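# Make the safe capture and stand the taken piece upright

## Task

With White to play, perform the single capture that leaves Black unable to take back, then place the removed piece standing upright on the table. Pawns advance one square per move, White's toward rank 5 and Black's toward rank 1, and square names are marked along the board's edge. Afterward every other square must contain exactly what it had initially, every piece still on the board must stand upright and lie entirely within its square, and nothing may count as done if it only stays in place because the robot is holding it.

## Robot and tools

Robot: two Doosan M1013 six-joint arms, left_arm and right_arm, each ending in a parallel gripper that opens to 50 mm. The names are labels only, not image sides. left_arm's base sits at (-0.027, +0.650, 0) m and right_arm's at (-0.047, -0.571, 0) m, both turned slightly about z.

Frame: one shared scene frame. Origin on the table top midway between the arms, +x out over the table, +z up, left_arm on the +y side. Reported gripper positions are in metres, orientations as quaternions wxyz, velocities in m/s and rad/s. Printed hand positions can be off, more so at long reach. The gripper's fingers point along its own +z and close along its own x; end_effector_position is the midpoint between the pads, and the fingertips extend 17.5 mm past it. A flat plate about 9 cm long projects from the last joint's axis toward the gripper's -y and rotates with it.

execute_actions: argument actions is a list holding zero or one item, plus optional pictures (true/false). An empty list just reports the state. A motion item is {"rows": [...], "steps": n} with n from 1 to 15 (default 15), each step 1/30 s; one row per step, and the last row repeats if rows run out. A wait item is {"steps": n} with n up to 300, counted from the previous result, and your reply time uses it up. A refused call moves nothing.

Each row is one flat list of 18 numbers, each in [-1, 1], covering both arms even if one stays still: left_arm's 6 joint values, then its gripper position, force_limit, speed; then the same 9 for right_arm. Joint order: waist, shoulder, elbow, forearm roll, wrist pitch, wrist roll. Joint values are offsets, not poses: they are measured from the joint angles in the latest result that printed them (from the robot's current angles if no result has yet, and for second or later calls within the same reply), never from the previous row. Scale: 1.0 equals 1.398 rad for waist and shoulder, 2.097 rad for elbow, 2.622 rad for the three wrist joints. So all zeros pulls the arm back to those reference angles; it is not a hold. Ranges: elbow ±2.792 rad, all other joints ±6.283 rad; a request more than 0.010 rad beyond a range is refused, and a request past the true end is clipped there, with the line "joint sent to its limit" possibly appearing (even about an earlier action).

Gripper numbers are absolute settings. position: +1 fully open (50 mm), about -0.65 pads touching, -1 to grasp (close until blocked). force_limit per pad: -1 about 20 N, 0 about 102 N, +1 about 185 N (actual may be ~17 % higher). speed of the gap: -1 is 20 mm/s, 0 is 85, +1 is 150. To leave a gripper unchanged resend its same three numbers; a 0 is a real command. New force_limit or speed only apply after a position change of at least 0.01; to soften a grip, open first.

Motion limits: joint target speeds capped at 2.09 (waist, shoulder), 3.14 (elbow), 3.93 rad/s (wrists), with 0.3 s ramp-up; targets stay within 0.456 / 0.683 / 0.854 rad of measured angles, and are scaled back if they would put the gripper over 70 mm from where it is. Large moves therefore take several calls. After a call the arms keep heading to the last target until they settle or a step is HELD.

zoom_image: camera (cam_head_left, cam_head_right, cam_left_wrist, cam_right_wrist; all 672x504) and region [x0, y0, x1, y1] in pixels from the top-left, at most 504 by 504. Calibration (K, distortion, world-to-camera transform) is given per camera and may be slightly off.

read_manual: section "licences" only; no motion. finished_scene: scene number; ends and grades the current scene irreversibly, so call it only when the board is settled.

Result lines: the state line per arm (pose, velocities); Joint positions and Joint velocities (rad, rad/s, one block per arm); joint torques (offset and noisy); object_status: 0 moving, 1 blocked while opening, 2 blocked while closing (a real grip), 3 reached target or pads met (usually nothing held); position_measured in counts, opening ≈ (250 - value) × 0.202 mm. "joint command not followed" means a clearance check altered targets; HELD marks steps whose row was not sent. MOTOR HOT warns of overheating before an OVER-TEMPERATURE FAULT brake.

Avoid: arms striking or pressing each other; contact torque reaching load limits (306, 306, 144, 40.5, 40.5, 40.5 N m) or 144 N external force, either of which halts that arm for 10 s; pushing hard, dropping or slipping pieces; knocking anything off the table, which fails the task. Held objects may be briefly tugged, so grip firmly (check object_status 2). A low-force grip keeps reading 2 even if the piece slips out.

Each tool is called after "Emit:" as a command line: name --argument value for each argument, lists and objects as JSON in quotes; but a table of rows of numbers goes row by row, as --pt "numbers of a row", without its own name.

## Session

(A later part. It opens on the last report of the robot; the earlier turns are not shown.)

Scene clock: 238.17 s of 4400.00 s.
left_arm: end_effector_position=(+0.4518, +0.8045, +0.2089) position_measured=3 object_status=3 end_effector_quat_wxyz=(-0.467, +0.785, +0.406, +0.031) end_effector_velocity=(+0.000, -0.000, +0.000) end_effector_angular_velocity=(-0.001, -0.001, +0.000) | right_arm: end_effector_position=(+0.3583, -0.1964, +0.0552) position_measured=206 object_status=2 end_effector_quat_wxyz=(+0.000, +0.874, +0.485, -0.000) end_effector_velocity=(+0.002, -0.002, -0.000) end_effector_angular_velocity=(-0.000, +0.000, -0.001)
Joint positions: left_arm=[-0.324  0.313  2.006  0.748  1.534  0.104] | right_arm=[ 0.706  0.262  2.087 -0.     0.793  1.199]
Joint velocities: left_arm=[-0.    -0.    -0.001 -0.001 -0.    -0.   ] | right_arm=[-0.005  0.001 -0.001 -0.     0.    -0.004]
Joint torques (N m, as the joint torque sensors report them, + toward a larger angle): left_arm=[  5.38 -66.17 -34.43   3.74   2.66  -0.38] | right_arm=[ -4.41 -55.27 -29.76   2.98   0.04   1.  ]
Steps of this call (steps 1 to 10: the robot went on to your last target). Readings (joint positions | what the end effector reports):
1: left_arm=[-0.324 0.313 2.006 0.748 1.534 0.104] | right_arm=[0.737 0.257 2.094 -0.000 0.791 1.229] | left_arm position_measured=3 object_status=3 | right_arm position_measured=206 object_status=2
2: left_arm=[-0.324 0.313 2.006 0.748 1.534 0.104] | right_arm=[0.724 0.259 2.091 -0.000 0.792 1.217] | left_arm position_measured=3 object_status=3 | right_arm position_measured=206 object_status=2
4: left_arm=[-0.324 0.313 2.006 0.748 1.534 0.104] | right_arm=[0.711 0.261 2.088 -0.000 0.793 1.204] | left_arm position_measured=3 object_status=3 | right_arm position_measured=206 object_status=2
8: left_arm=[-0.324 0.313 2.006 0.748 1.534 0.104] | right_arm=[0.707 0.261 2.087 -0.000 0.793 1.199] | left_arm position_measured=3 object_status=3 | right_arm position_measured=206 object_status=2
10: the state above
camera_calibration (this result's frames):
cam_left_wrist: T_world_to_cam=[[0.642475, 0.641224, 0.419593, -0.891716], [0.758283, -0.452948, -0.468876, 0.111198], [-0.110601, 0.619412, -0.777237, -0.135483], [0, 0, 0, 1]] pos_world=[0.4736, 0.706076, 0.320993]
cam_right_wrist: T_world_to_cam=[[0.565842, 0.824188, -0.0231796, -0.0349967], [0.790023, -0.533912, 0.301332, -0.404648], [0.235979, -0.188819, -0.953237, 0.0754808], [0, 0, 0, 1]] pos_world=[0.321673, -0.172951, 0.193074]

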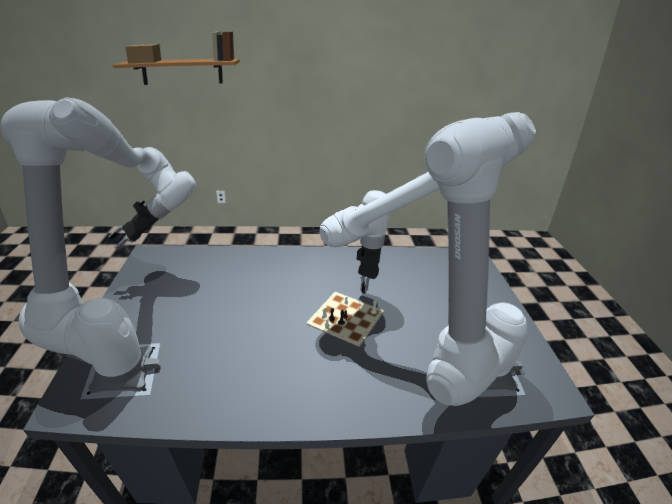

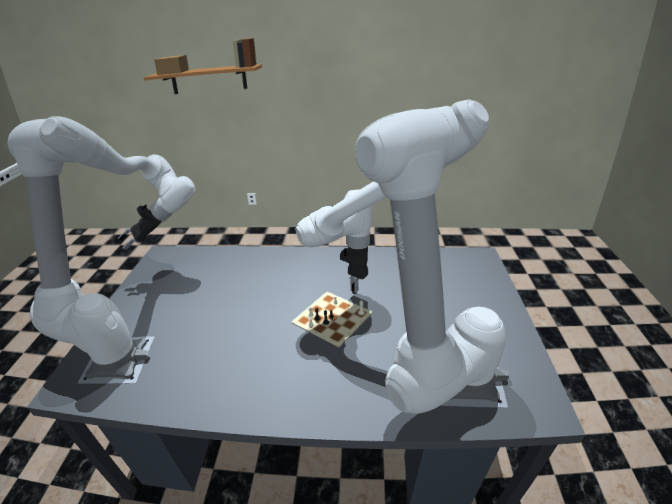

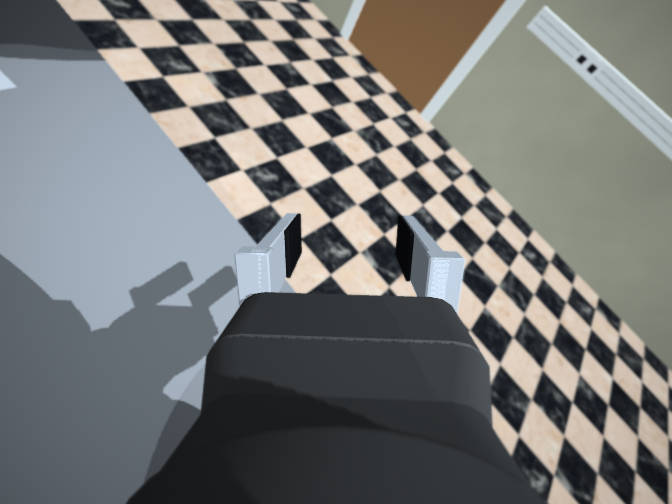

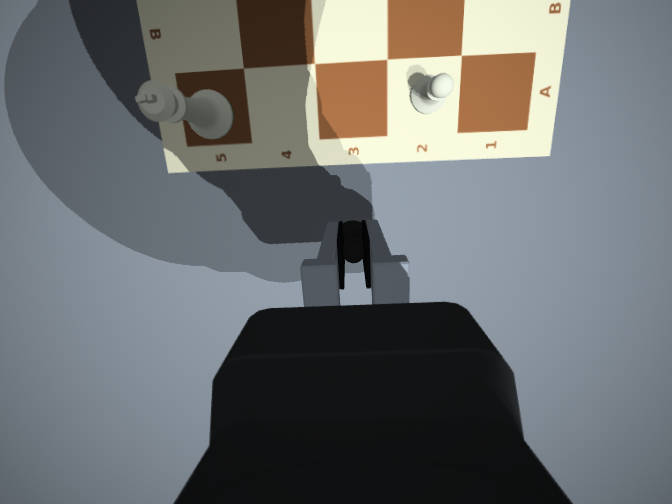

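Emit:
zoom_image --camera "cam_right_wrist" --region '[290, 40, 560, 300]'

Region (290, 40, 560, 300) of cam_right_wrist's 672x504 image, scaled by 1.867, with more detail than that image has; it fills the top 485 rows of this view, and the rest is white.

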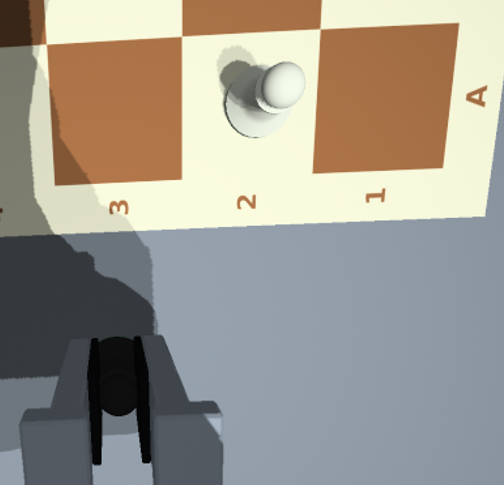

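Emit:
execute_actions --actions '[{"rows": [[0,0,0,0,0,0,1,0,0, 0,0.005,0.0016,0,-0.004,0,-1,-0.5,-0.3],[0,0,0,0,0,0,1,0,0, 0,0.009,0.0029,0,-0.0071,0,-1,-0.5,-0.3],[0,0,0,0,0,0,1,0,0, 0,0.013,0.0042,0,-0.0103,0,-1,-0.5,-0.3],[0,0,0,0,0,0,1,0,0, 0,0.016,0.0052,0,-0.0127,0,-1,-0.5,-0.3],[0,0,0,0,0,0,1,0,0, 0,0.018,0.0058,0,-0.0142,0,-1,-0.5,-0.3],[0,0,0,0,0,0,1,0,0, 0,0.0195,0.0063,0,-0.0154,0,-1,-0.5,-0.3],[0,0,0,0,0,0,1,0,0, 0,0.0205,0.0066,0,-0.0162,0,-1,-0.5,-0.3],[0,0,0,0,0,0,1,0,0, 0,0.0213,0.0069,0,-0.0168,0,-1,-0.5,-0.3],[0,0,0,0,0,0,1,0,0, 0,0.022,0.0071,0,-0.0174,0,-1,-0.5,-0.3]], "steps": 15}]'

Scene clock: 266.20 s of 4400.00 s.
left_arm: end_effector_position=(+0.4518, +0.8045, +0.2089) position_measured=3 object_status=3 end_effector_quat_wxyz=(-0.467, +0.785, +0.406, +0.031) end_effector_velocity=(+0.000, +0.000, +0.000) end_effector_angular_velocity=(+0.001, -0.001, -0.001) | right_arm: end_effector_position=(+0.3584, -0.1964, +0.0325) position_measured=206 object_status=2 end_effector_quat_wxyz=(+0.000, +0.874, +0.485, -0.000) end_effector_velocity=(+0.001, +0.001, -0.003) end_effector_angular_velocity=(+0.001, -0.001, -0.002)
Joint positions: left_arm=[-0.324  0.313  2.006  0.748  1.534  0.104] | right_arm=[ 0.706  0.292  2.102 -0.     0.748  1.199]
Joint velocities: left_arm=[ 0.    -0.    -0.     0.001 -0.    -0.   ] | right_arm=[ 0.     0.004  0.001 -0.    -0.007  0.002]
Joint torques (N m, as the joint torque sensors report them, + toward a larger angle): left_arm=[  4.22 -64.26 -34.65   3.49   2.74  -0.52] | right_arm=[  3.33 -63.51 -25.64   4.76   0.81   0.23]
Steps of this call (steps 1 to 30: the robot went on to your last target; steps 31 to 100: nothing new was sent; then 24.20 s passed at rest; steps 101 to 115: all 15 steps of this action). Readings (joint positions | what the end effector reports):
101: left_arm=[-0.324 0.313 2.006 0.748 1.534 0.104] | right_arm=[0.706 0.262 2.087 -0.000 0.793 1.198] | left_arm position_measured=3 object_status=3 | right_arm position_measured=206 object_status=2
102: left_arm=[-0.324 0.313 2.006 0.748 1.534 0.104] | right_arm=[0.706 0.264 2.088 -0.000 0.790 1.198] | left_arm position_measured=3 object_status=3 | right_arm position_measured=206 object_status=2
104: left_arm=[-0.324 0.313 2.006 0.748 1.534 0.104] | right_arm=[0.706 0.271 2.091 -0.000 0.779 1.198] | left_arm position_measured=3 object_status=3 | right_arm position_measured=206 object_status=2
108: left_arm=[-0.324 0.313 2.006 0.748 1.534 0.104] | right_arm=[0.706 0.285 2.099 -0.000 0.758 1.198] | left_arm position_measured=3 object_status=3 | right_arm position_measured=206 object_status=2
115: the state above
camera_calibration (this result's frames):
cam_left_wrist: T_world_to_cam=[[0.642475, 0.641224, 0.419593, -0.891716], [0.758283, -0.452948, -0.468876, 0.111199], [-0.110601, 0.619411, -0.777237, -0.135483], [0, 0, 0, 1]] pos_world=[0.4736, 0.706076, 0.320993]
cam_right_wrist: T_world_to_cam=[[0.565696, 0.824291, -0.023077, -0.0355338], [0.790071, -0.533772, 0.301455, -0.397884], [0.236169, -0.188765, -0.953201, 0.0537679], [0, 0, 0, 1]] pos_world=[0.32176, -0.17294, 0.170376]

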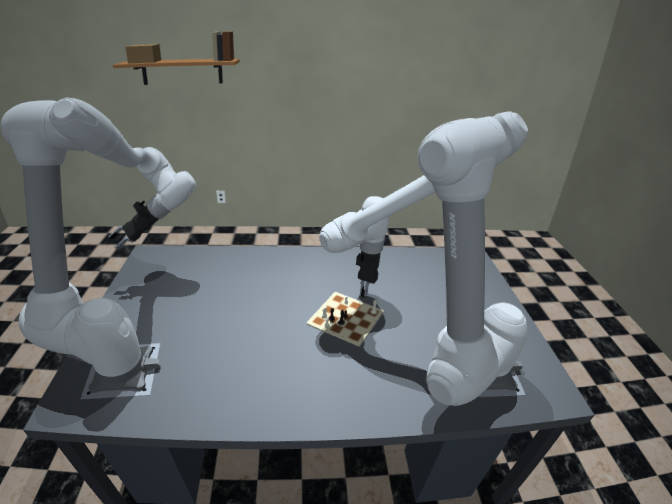

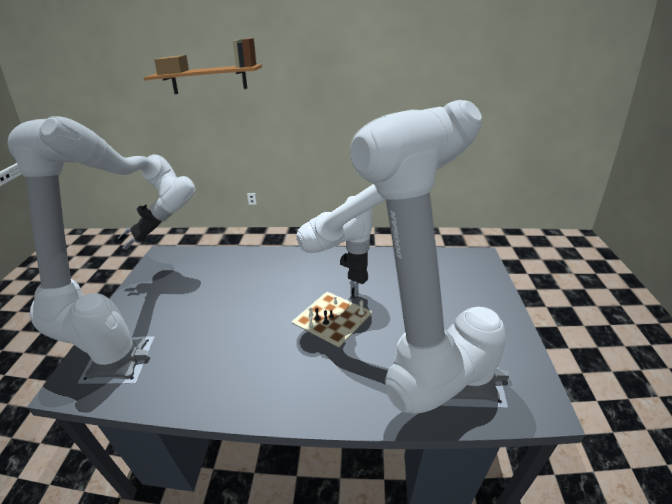

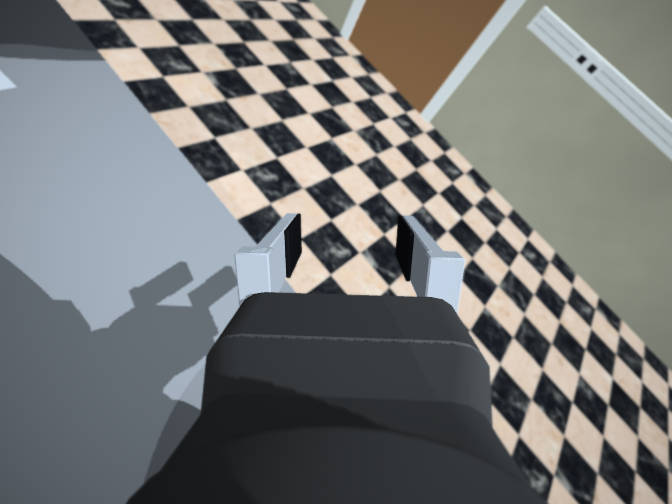

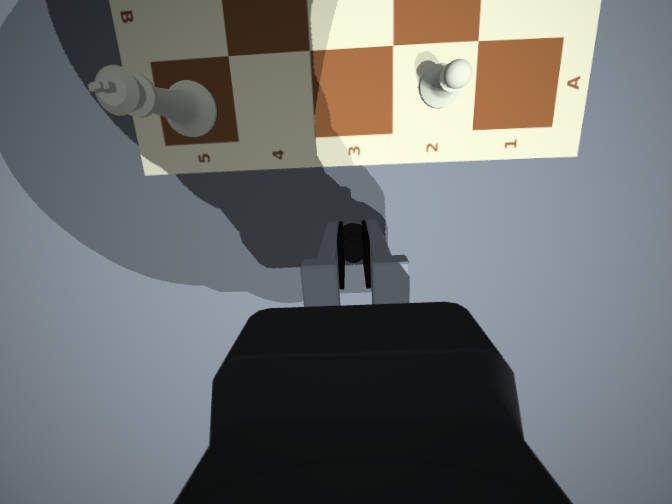

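Emit:
execute_actions --actions '[]'

Emit:
zoom_image --camera "cam_right_wrist" --region '[300, 190, 420, 300]'

Emit:
zoom_image --camera "cam_head_left" --region '[340, 270, 390, 315]'

Scene clock: 270.27 s of 4400.00 s.
left_arm: end_effector_position=(+0.4518, +0.8045, +0.2089) position_measured=3 object_status=3 end_effector_quat_wxyz=(-0.467, +0.785, +0.406, +0.031) end_effector_velocity=(+0.000, -0.000, +0.000) end_effector_angular_velocity=(-0.000, -0.001, -0.000) | right_arm: end_effector_position=(+0.3583, -0.1964, +0.0322) position_measured=206 object_status=2 end_effector_quat_wxyz=(+0.000, +0.874, +0.485, -0.000) end_effector_velocity=(+0.001, +0.000, +0.000) end_effector_angular_velocity=(+0.001, -0.001, +0.000)
Joint positions: left_arm=[-0.324  0.313  2.006  0.748  1.534  0.104] | right_arm=[ 0.706  0.292  2.102 -0.     0.748  1.199]
Joint velocities: left_arm=[-0.    -0.    -0.001 -0.     0.     0.   ] | right_arm=[-0.     0.    -0.001  0.     0.    -0.   ]
Joint torques (N m, as the joint torque sensors report them, + toward a larger angle): left_arm=[  5.35 -66.68 -35.26   3.59   2.74  -0.64] | right_arm=[ -4.18 -58.48 -27.62   2.64   0.14   0.43]
Steps of this call (steps 1 to 15: the robot went on to your last target; steps 16 to 90: nothing new was sent; then 1.07 s passed at rest). Readings (joint positions | what the end effector reports):
1: left_arm=[-0.324 0.313 2.006 0.748 1.534 0.104] | right_arm=[0.706 0.292 2.102 -0.000 0.748 1.199] | left_arm position_measured=3 object_status=3 | right_arm position_measured=206 object_status=2
2: left_arm=[-0.324 0.313 2.006 0.748 1.534 0.104] | right_arm=[0.706 0.292 2.102 -0.000 0.748 1.199] | left_arm position_measured=3 object_status=3 | right_arm position_measured=206 object_status=2
4: left_arm=[-0.324 0.313 2.006 0.748 1.534 0.104] | right_arm=[0.706 0.292 2.102 -0.000 0.748 1.199] | left_arm position_measured=3 object_status=3 | right_arm position_measured=206 object_status=2
8: left_arm=[-0.324 0.313 2.006 0.748 1.534 0.104] | right_arm=[0.706 0.292 2.102 -0.000 0.748 1.199] | left_arm position_measured=3 object_status=3 | right_arm position_measured=206 object_status=2
90: the state above
All arms were judged still, so your last target was given up. Only a new action makes them travel on or press farther. Fingers that are still opening or closing keep moving.
camera_calibration (this result's frames):
cam_right_wrist: T_world_to_cam=[[0.565836, 0.824191, -0.0232177, -0.0355374], [0.790039, -0.533901, 0.301312, -0.397728], [0.235943, -0.188836, -0.953243, 0.0535836], [0, 0, 0, 1]] pos_world=[0.321686, -0.172939, 0.170094]

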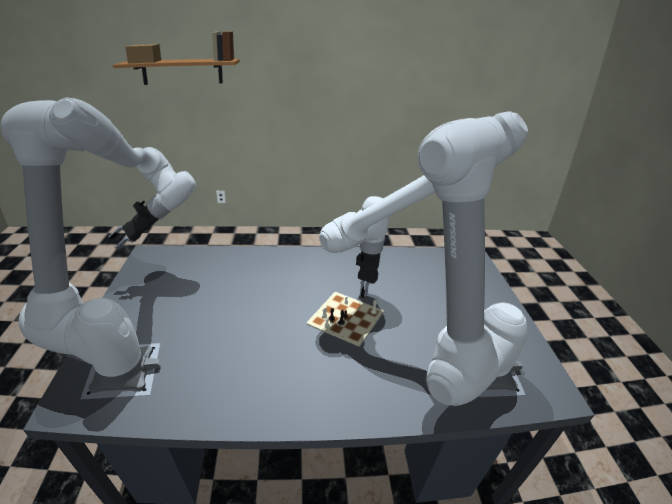

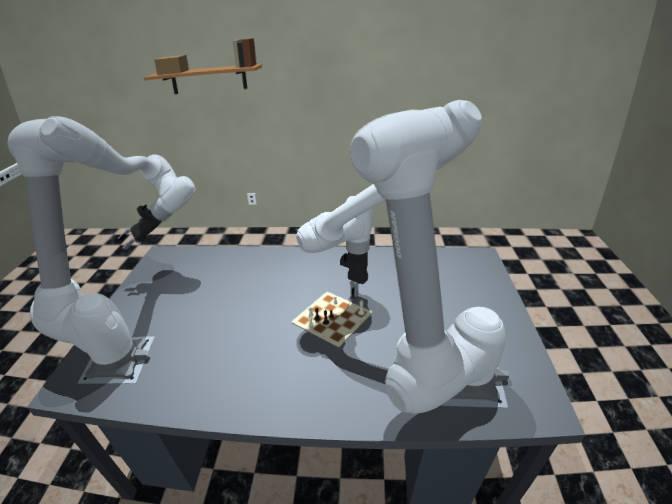

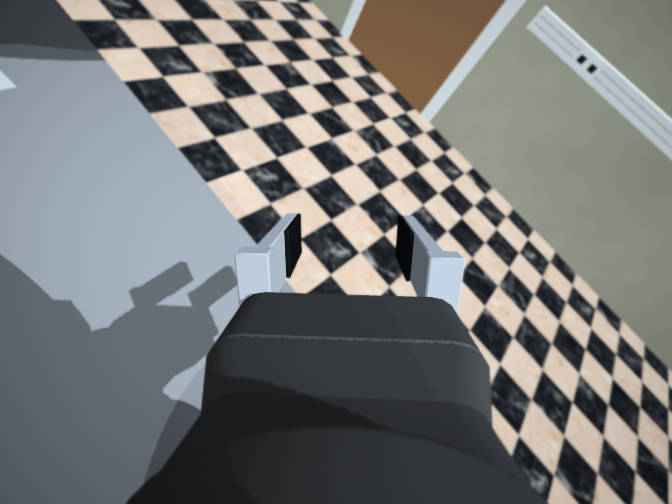

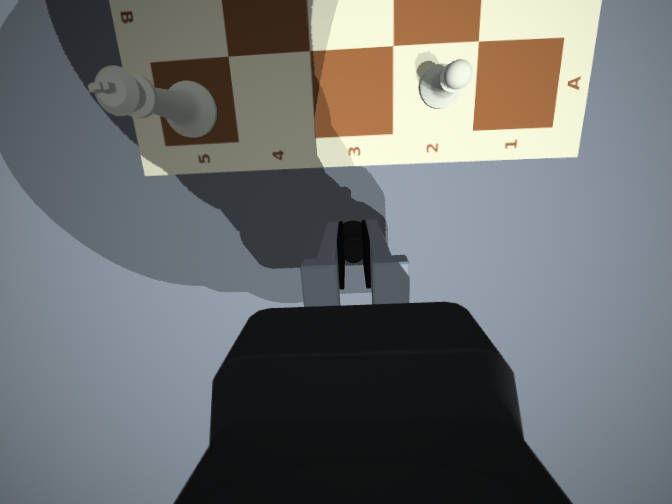

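Region (300, 190, 420, 300) of cam_right_wrist's 672x504 image, scaled by 4.200, with more detail than that image has; it fills the top 462 rows of this view, and the rest is white.

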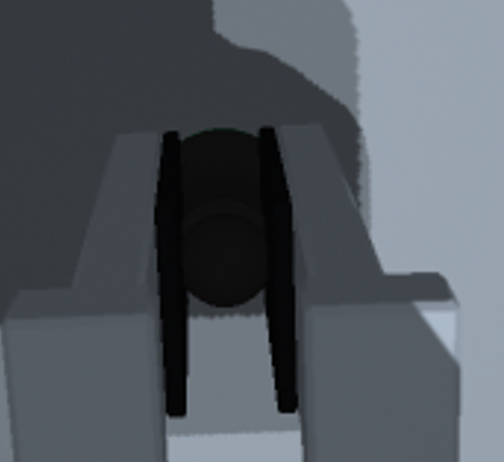

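Region (340, 270, 390, 315) of cam_head_left's 672x504 image, scaled by 10.080, with more detail than that image has; it fills the top 454 rows of this view, and the rest is white.

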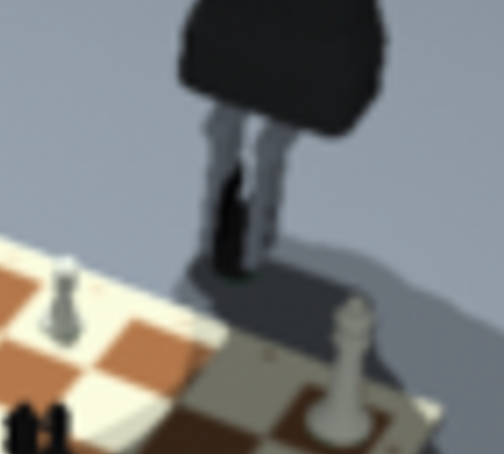

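Emit:
execute_actions --actions '[{"rows": [[0,0,0,0,0,0,1,0,0, 0,0,0,0,0,0,0.4,-0.5,0],[0,0,0,0,0,0,1,0,0, 0,0,0,0,0,0,0.4,-0.5,0],[0,0,0,0,0,0,1,0,0, 0,0,0,0,0,0,0.4,-0.5,0],[0,0,0,0,0,0,1,0,0, 0,0,0,0,0,0,0.4,-0.5,0],[0,0,0,0,0,0,1,0,0, 0,0,0,0,0,0,0.4,-0.5,0],[0,0,0,0,0,0,1,0,0, 0,0,0,0,0,0,0.4,-0.5,0],[0,0,0,0,0,0,1,0,0, 0,-0.0313,-0.0104,0,0.0251,0,0.4,-0.5,0]], "steps": 15}]'

Emit:
execute_actions --actions '[{"rows": [[0,0,0,0,0,0,1,0,0, 0.1004,0.0234,-0.0218,0,0.0049,0.0535,0.4,-0.5,0]], "steps": 15}]'

Scene clock: 306.13 s of 4400.00 s.
left_arm: end_effector_position=(+0.4518, +0.8045, +0.2089) position_measured=3 object_status=3 end_effector_quat_wxyz=(-0.467, +0.785, +0.406, +0.031) end_effector_velocity=(-0.001, -0.000, -0.000) end_effector_angular_velocity=(-0.001, +0.001, +0.000) | right_arm: end_effector_position=(+0.3582, -0.1965, +0.0641) position_measured=92 object_status=0 end_effector_quat_wxyz=(+0.000, +0.874, +0.485, -0.000) end_effector_velocity=(-0.001, -0.001, +0.013) end_effector_angular_velocity=(-0.001, +0.001, +0.001)
Joint positions: left_arm=[-0.324  0.313  2.006  0.748  1.534  0.104] | right_arm=[ 0.706  0.25   2.081 -0.     0.811  1.199]
Joint velocities: left_arm=[-0.    -0.     0.001 -0.001 -0.     0.   ] | right_arm=[ 0.    -0.017 -0.008 -0.     0.026 -0.001]
Joint torques (N m, as the joint torque sensors report them, + toward a larger angle): left_arm=[  4.23 -65.97 -35.24   3.73   2.67  -0.28] | right_arm=[ -2.46 -54.87 -29.8    2.62  -0.36   0.44]
Steps of this call (steps 1 to 90: nothing new was sent; then 32.37 s passed at rest; steps 91 to 105: all 15 steps of this action). Readings (joint positions | what the end effector reports):
91: left_arm=[-0.324 0.313 2.006 0.748 1.534 0.104] | right_arm=[0.706 0.292 2.102 -0.000 0.748 1.199] | left_arm position_measured=3 object_status=3 | right_arm position_measured=197 object_status=0
92: left_arm=[-0.324 0.313 2.006 0.748 1.534 0.104] | right_arm=[0.706 0.292 2.102 -0.000 0.748 1.199] | left_arm position_measured=3 object_status=3 | right_arm position_measured=183 object_status=0
94: left_arm=[-0.324 0.313 2.006 0.748 1.534 0.104] | right_arm=[0.706 0.292 2.102 -0.000 0.748 1.199] | left_arm position_measured=3 object_status=3 | right_arm position_measured=155 object_status=0
98: left_arm=[-0.324 0.313 2.006 0.748 1.534 0.104] | right_arm=[0.706 0.287 2.100 -0.000 0.755 1.199] | left_arm position_measured=3 object_status=3 | right_arm position_measured=99 object_status=0
105: the state above
camera_calibration (this result's frames):
cam_left_wrist: T_world_to_cam=[[0.642475, 0.641224, 0.419593, -0.891716], [0.758283, -0.452947, -0.468876, 0.111198], [-0.110601, 0.619412, -0.777237, -0.135483], [0, 0, 0, 1]] pos_world=[0.4736, 0.706076, 0.320993]
cam_right_wrist: T_world_to_cam=[[0.565944, 0.82411, -0.0234628, -0.0346827], [0.790045, -0.533976, 0.301162, -0.407315], [0.235662, -0.188978, -0.953284, 0.0841054], [0, 0, 0, 1]] pos_world=[0.321605, -0.17302, 0.20203]

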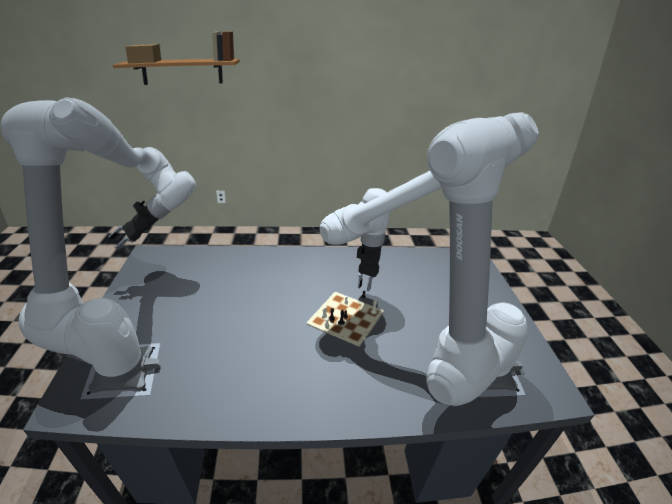

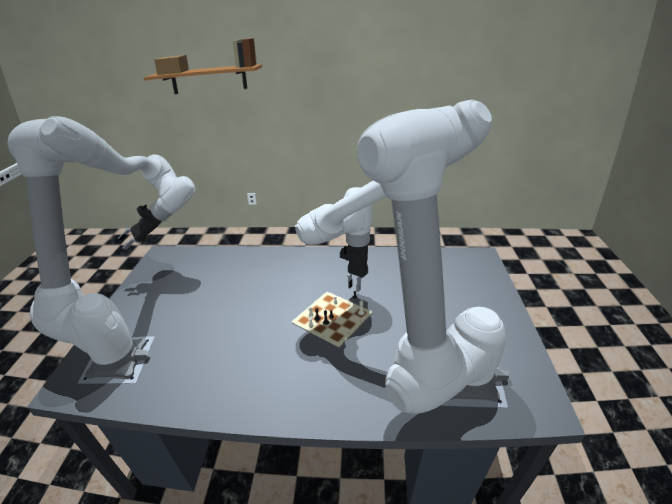

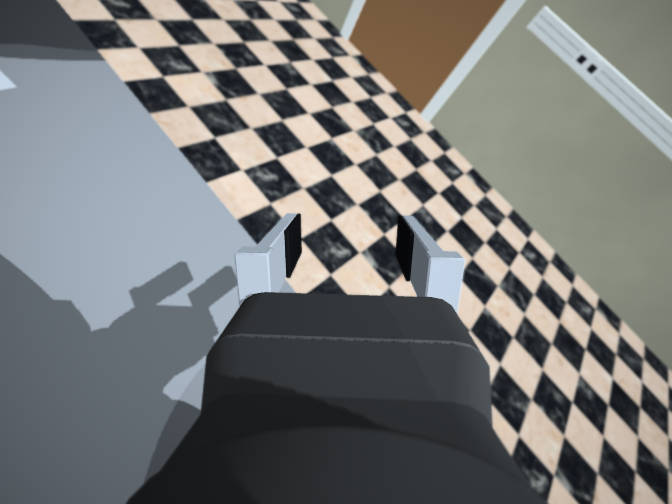

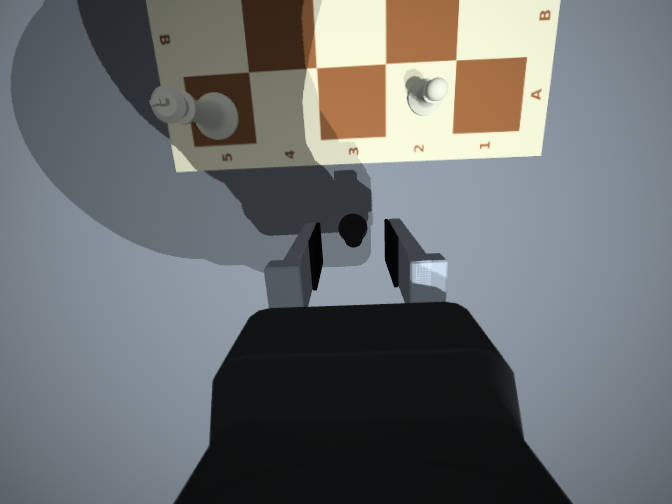

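Scene clock: 306.63 s of 4400.00 s.
left_arm: end_effector_position=(+0.4518, +0.8045, +0.2089) position_measured=3 object_status=3 end_effector_quat_wxyz=(-0.467, +0.785, +0.406, +0.031) end_effector_velocity=(-0.000, +0.000, +0.000) end_effector_angular_velocity=(+0.000, +0.000, -0.001) | right_arm: end_effector_position=(+0.3210, -0.1233, +0.0641) position_measured=92 object_status=3 end_effector_quat_wxyz=(+0.000, +0.874, +0.485, -0.000) end_effector_velocity=(-0.002, +0.003, +0.000) end_effector_angular_velocity=(+0.001, -0.001, +0.001)
Joint positions: left_arm=[-0.324  0.313  2.006  0.748  1.534  0.104] | right_arm=[ 0.846  0.283  2.035 -0.     0.824  1.338]
Joint velocities: left_arm=[ 0.    -0.001  0.001  0.001 -0.     0.001] | right_arm=[ 0.006  0.    -0.002 -0.     0.     0.006]
Joint torques (N m, as the joint torque sensors report them, + toward a larger angle): left_arm=[  3.68 -65.34 -34.55   3.53   2.61  -0.38] | right_arm=[ -7.01 -61.59 -30.21   2.59   0.12   1.13]
Steps of this call (steps 1 to 15: all 15 steps of this action). Readings (joint positions | what the end effector reports):
1: left_arm=[-0.324 0.313 2.006 0.748 1.534 0.104] | right_arm=[0.706 0.250 2.081 -0.000 0.812 1.199] | left_arm position_measured=3 object_status=3 | right_arm position_measured=92 object_status=3
2: left_arm=[-0.324 0.313 2.006 0.748 1.534 0.104] | right_arm=[0.712 0.251 2.079 -0.000 0.813 1.205] | left_arm position_measured=3 object_status=3 | right_arm position_measured=92 object_status=3
4: left_arm=[-0.324 0.313 2.006 0.748 1.534 0.104] | right_arm=[0.745 0.259 2.067 -0.000 0.817 1.238] | left_arm position_measured=3 object_status=3 | right_arm position_measured=92 object_status=3
8: left_arm=[-0.324 0.313 2.006 0.748 1.534 0.104] | right_arm=[0.828 0.278 2.041 -0.000 0.823 1.320] | left_arm position_measured=3 object_status=3 | right_arm position_measured=92 object_status=3
15: the state above
camera_calibration (this result's frames):
cam_right_wrist: T_world_to_cam=[[0.565903, 0.824142, -0.0233366, -0.073974], [0.790025, -0.533946, 0.301268, -0.338846], [0.235827, -0.188925, -0.953254, 0.106611], [0, 0, 0, 1]] pos_world=[0.284417, -0.0998186, 0.201985]

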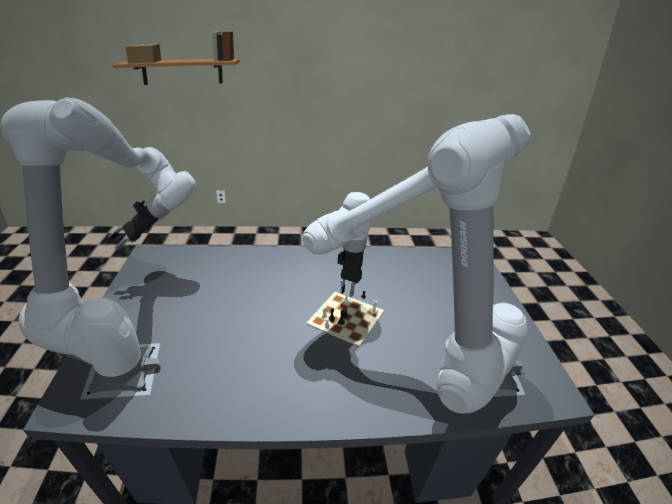

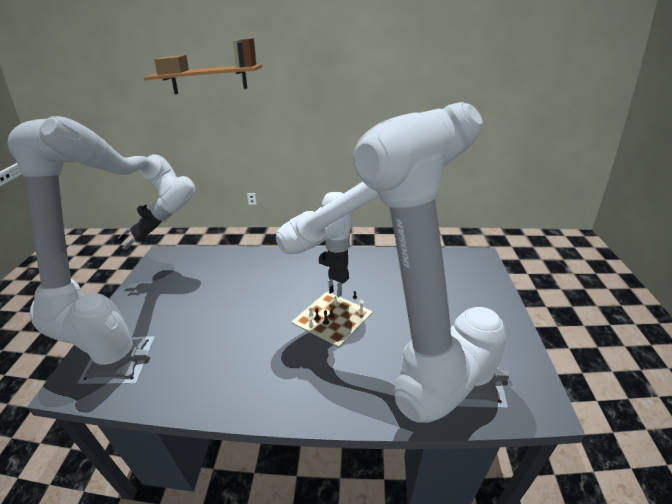

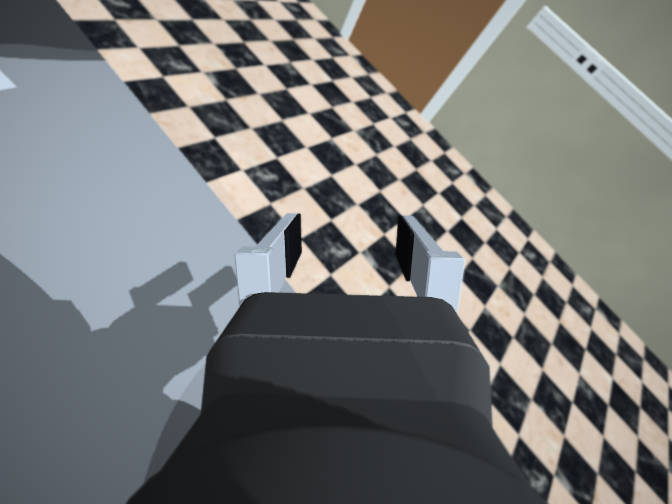

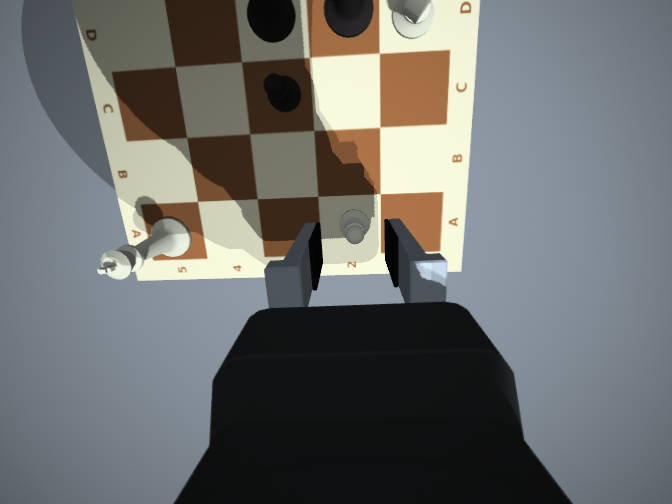

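Emit:
zoom_image --camera "cam_right_wrist" --region '[240, 120, 450, 300]'

Region (240, 120, 450, 300) of cam_right_wrist's 672x504 image, scaled by 2.400, with more detail than that image has; it fills the top 432 rows of this view, and the rest is white.

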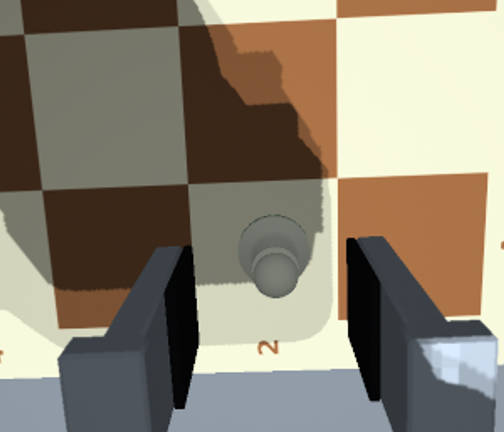

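Emit:
execute_actions --actions '[{"rows": [[0,0,0,0,0,0,1,0,0, 0.0007,0.0281,0.0086,0,-0.0219,0.0005,0.4,-0.5,0],[0,0,0,0,0,0,1,0,0, 0.0007,0.0281,0.0086,0,-0.0219,0.0005,0.4,-0.5,0],[0,0,0,0,0,0,1,0,0, 0.0007,0.0281,0.0086,0,-0.0219,0.0005,0.4,-0.5,0],[0,0,0,0,0,0,1,0,0, 0.0007,0.0281,0.0086,0,-0.0219,0.0005,-1,-0.5,-0.3]], "steps": 15}]' --pictures false

Emit:
execute_actions --actions '[{"steps": 7}]' --pictures false

Emit:
execute_actions --actions '[{"rows": [[0,0,0,0,0,0,1,0,0, 0,-0.0147,-0.0048,0,0.0117,0,-1,-0.5,-0.3],[0,0,0,0,0,0,1,0,0, 0,-0.0147,-0.0048,0,0.0117,0,-1,-0.5,-0.3],[0,0,0,0,0,0,1,0,0, 0,-0.0147,-0.0048,0,0.0117,0,-1,-0.5,-0.3],[0,0,0,0,0,0,1,0,0, 0,-0.0147,-0.0048,0,0.0117,0,-1,-0.5,-0.3],[0,0,0,0,0,0,1,0,0, 0.0074,-0.0233,0.0033,0,0.0098,0.004,-1,-0.5,-0.3],[0,0,0,0,0,0,1,0,0, 0.0148,-0.0319,0.0114,0,0.0079,0.0079,-1,-0.5,-0.3],[0,0,0,0,0,0,1,0,0, 0.0223,-0.0404,0.0194,0,0.006,0.0119,-1,-0.5,-0.3],[0,0,0,0,0,0,1,0,0, 0.0297,-0.049,0.0275,0,0.0041,0.0158,-1,-0.5,-0.3],[0,0,0,0,0,0,1,0,0, 0.0371,-0.0576,0.0356,0,0.0022,0.0198,-1,-0.5,-0.3]], "steps": 15}]' --pictures false

Emit:
execute_actions --actions '[{"steps": 6}]'

Scene clock: 342.90 s of 4400.00 s.
left_arm: end_effector_position=(+0.4518, +0.8045, +0.2089) position_measured=3 object_status=3 end_effector_quat_wxyz=(-0.467, +0.785, +0.406, +0.031) end_effector_velocity=(+0.000, +0.000, +0.000) end_effector_angular_velocity=(+0.000, -0.000, -0.001) | right_arm: end_effector_position=(+0.3212, -0.1223, +0.0340) position_measured=206 object_status=0 end_effector_quat_wxyz=(+0.000, +0.874, +0.485, -0.000) end_effector_velocity=(-0.000, -0.001, -0.002) end_effector_angular_velocity=(-0.001, +0.001, -0.001)
Joint positions: left_arm=[-0.324  0.313  2.006  0.748  1.534  0.104] | right_arm=[ 0.847  0.322  2.053 -0.     0.767  1.34 ]
Joint velocities: left_arm=[ 0.    -0.    -0.001  0.001  0.     0.   ] | right_arm=[-0.     0.002  0.002 -0.    -0.002  0.001]
Joint torques (N m, as the joint torque sensors report them, + toward a larger angle): left_arm=[  3.88 -63.08 -35.16   3.76   2.66  -0.57] | right_arm=[ -0.05 -65.2  -28.26   2.35   0.1    0.1 ]
Steps of this call (steps 1 to 15: the robot went on to your last target; steps 16 to 90: nothing new was sent; then 32.77 s passed at rest; steps 91 to 105: all 15 steps of this action). Readings (joint positions | what the end effector reports):
91: left_arm=[-0.324 0.313 2.006 0.748 1.534 0.104] | right_arm=[0.847 0.283 2.035 -0.000 0.824 1.339] | left_arm position_measured=3 object_status=3 | right_arm position_measured=92 object_status=3
92: left_arm=[-0.324 0.313 2.006 0.748 1.534 0.104] | right_arm=[0.847 0.288 2.037 -0.000 0.816 1.339] | left_arm position_measured=3 object_status=3 | right_arm position_measured=92 object_status=3
94: left_arm=[-0.324 0.313 2.006 0.748 1.534 0.104] | right_arm=[0.847 0.308 2.047 -0.000 0.788 1.339] | left_arm position_measured=3 object_status=3 | right_arm position_measured=99 object_status=0
98: left_arm=[-0.324 0.313 2.006 0.748 1.534 0.104] | right_arm=[0.847 0.320 2.052 -0.000 0.770 1.340] | left_arm position_measured=3 object_status=3 | right_arm position_measured=142 object_status=0
105: the state above

Scene clock: 343.13 s of 4400.00 s.
left_arm: end_effector_position=(+0.4518, +0.8045, +0.2089) position_measured=3 object_status=3 end_effector_quat_wxyz=(-0.467, +0.785, +0.406, +0.031) end_effector_velocity=(-0.001, +0.000, +0.001) end_effector_angular_velocity=(+0.000, -0.001, +0.000) | right_arm: end_effector_position=(+0.3212, -0.1223, +0.0340) position_measured=206 object_status=2 end_effector_quat_wxyz=(+0.000, +0.874, +0.485, -0.000) end_effector_velocity=(+0.000, +0.000, +0.000) end_effector_angular_velocity=(+0.000, -0.000, -0.000)
Joint positions: left_arm=[-0.324  0.313  2.006  0.748  1.534  0.104] | right_arm=[ 0.847  0.322  2.053 -0.     0.767  1.34 ]
Joint velocities: left_arm=[ 0.    -0.002  0.001  0.     0.    -0.001] | right_arm=[ 0. -0. -0. -0. -0.  0.]
Joint torques (N m, as the joint torque sensors report them, + toward a larger angle): left_arm=[  3.43 -65.74 -35.21   3.42   2.76  -0.41] | right_arm=[  0.92 -61.98 -26.87   2.42  -0.2    0.24]
Steps of this call (steps 1 to 7: the robot went on to your last target). Readings (joint positions | what the end effector reports):
1: left_arm=[-0.324 0.313 2.006 0.748 1.534 0.104] | right_arm=[0.847 0.322 2.053 -0.000 0.767 1.340] | left_arm position_measured=3 object_status=3 | right_arm position_measured=206 object_status=0
2: left_arm=[-0.324 0.313 2.006 0.748 1.534 0.104] | right_arm=[0.847 0.322 2.053 -0.000 0.767 1.340] | left_arm position_measured=3 object_status=3 | right_arm position_measured=206 object_status=0
4: left_arm=[-0.324 0.313 2.006 0.748 1.534 0.104] | right_arm=[0.847 0.322 2.053 -0.000 0.767 1.340] | left_arm position_measured=3 object_status=3 | right_arm position_measured=206 object_status=0
7: the state above

Scene clock: 343.63 s of 4400.00 s.
left_arm: end_effector_position=(+0.4518, +0.8045, +0.2089) position_measured=3 object_status=3 end_effector_quat_wxyz=(-0.467, +0.785, +0.406, +0.031) end_effector_velocity=(+0.000, -0.000, -0.000) end_effector_angular_velocity=(+0.000, +0.001, -0.001) | right_arm: end_effector_position=(+0.2695, -0.1358, +0.0501) position_measured=206 object_status=2 end_effector_quat_wxyz=(+0.000, +0.874, +0.485, -0.000) end_effector_velocity=(-0.025, -0.008, -0.000) end_effector_angular_velocity=(+0.000, -0.000, -0.001)
Joint positions: left_arm=[-0.324  0.313  2.006  0.748  1.534  0.104] | right_arm=[ 0.897  0.244  2.125 -0.     0.773  1.39 ]
Joint velocities: left_arm=[-0.     0.001 -0.     0.    -0.     0.   ] | right_arm=[ 0.024 -0.029  0.04   0.    -0.012  0.025]
Joint torques (N m, as the joint torque sensors report them, + toward a larger angle): left_arm=[  2.88 -66.32 -34.83   3.61   2.86  -0.19] | right_arm=[ -2.95 -52.81 -29.45   3.07   0.06   0.72]
Steps of this call (steps 1 to 15: all 15 steps of this action). Readings (joint positions | what the end effector reports):
1: left_arm=[-0.324 0.313 2.006 0.748 1.534 0.104] | right_arm=[0.847 0.322 2.053 -0.000 0.767 1.340] | left_arm position_measured=3 object_status=3 | right_arm position_measured=206 object_status=2
2: left_arm=[-0.324 0.313 2.006 0.748 1.534 0.104] | right_arm=[0.847 0.318 2.052 -0.000 0.773 1.340] | left_arm position_measured=3 object_status=3 | right_arm position_measured=206 object_status=2
4: left_arm=[-0.324 0.313 2.006 0.748 1.534 0.104] | right_arm=[0.847 0.307 2.047 -0.000 0.788 1.340] | left_arm position_measured=3 object_status=3 | right_arm position_measured=206 object_status=2
8: left_arm=[-0.324 0.313 2.006 0.748 1.534 0.104] | right_arm=[0.861 0.286 2.067 -0.000 0.789 1.354] | left_arm position_measured=3 object_status=3 | right_arm position_measured=206 object_status=2
15: the state above

Scene clock: 343.83 s of 4400.00 s.
left_arm: end_effector_position=(+0.4518, +0.8045, +0.2089) position_measured=3 object_status=3 end_effector_quat_wxyz=(-0.467, +0.785, +0.406, +0.031) end_effector_velocity=(-0.000, +0.000, -0.000) end_effector_angular_velocity=(+0.001, +0.001, -0.000) | right_arm: end_effector_position=(+0.2677, -0.1363, +0.0501) position_measured=206 object_status=2 end_effector_quat_wxyz=(+0.000, +0.874, +0.485, -0.000) end_effector_velocity=(-0.001, +0.000, +0.001) end_effector_angular_velocity=(+0.001, -0.001, +0.000)
Joint positions: left_arm=[-0.324  0.313  2.006  0.748  1.534  0.104] | right_arm=[ 0.899  0.241  2.128 -0.     0.773  1.392]
Joint velocities: left_arm=[ 0.     0.     0.001  0.001  0.    -0.   ] | right_arm=[ 0.002 -0.002  0.002 -0.    -0.001  0.002]
Joint torques (N m, as the joint torque sensors report them, + toward a larger angle): left_arm=[  4.69 -65.71 -35.56   3.64   2.87  -0.31] | right_arm=[ -0.68 -54.14 -29.5    2.16   0.03   0.37]
Steps of this call (steps 1 to 6: the robot went on to your last target). Readings (joint positions | what the end effector reports):
1: left_arm=[-0.324 0.313 2.006 0.748 1.534 0.104] | right_arm=[0.898 0.243 2.126 -0.000 0.773 1.390] | left_arm position_measured=3 object_status=3 | right_arm position_measured=206 object_status=2
2: left_arm=[-0.324 0.313 2.006 0.748 1.534 0.104] | right_arm=[0.898 0.242 2.127 -0.000 0.773 1.391] | left_arm position_measured=3 object_status=3 | right_arm position_measured=206 object_status=2
4: left_arm=[-0.324 0.313 2.006 0.748 1.534 0.104] | right_arm=[0.898 0.242 2.127 -0.000 0.773 1.391] | left_arm position_measured=3 object_status=3 | right_arm position_measured=206 object_status=2
6: the state above
camera_calibration (this result's frames):
cam_right_wrist: T_world_to_cam=[[0.56622, 0.823931, -0.0230868, -0.0334723], [0.789766, -0.534299, 0.301322, -0.299425], [0.235933, -0.188848, -0.953243, 0.103423], [0, 0, 0, 1]] pos_world=[0.231027, -0.112872, 0.188037]

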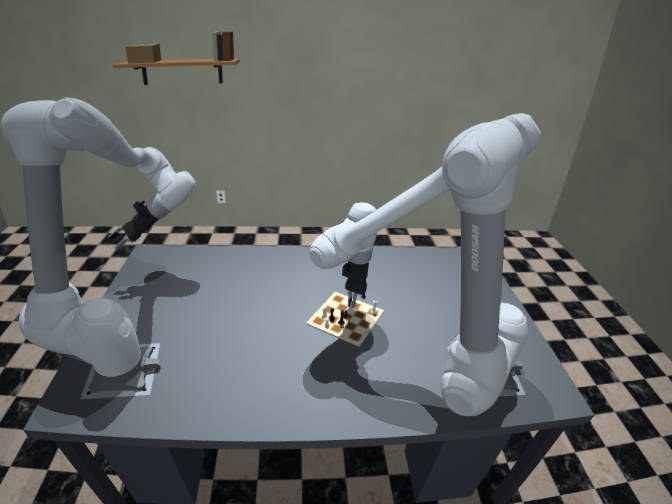

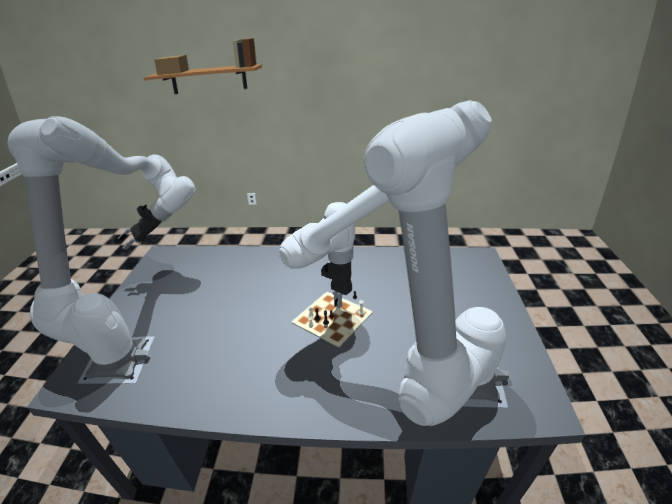

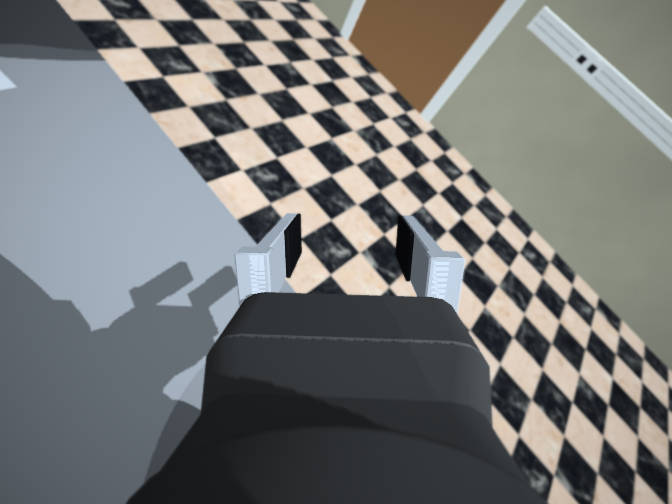

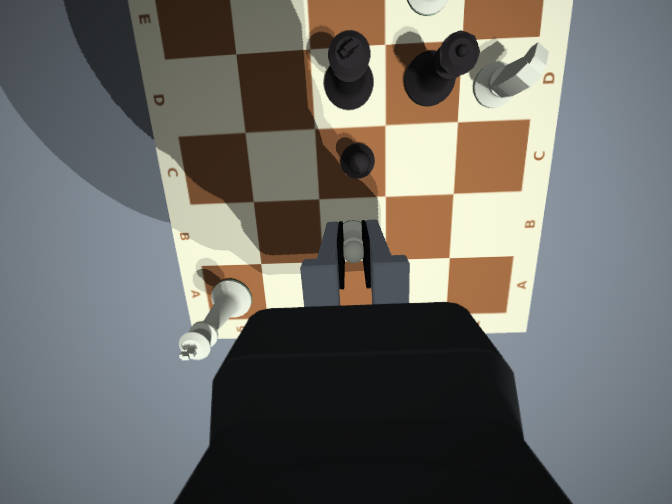

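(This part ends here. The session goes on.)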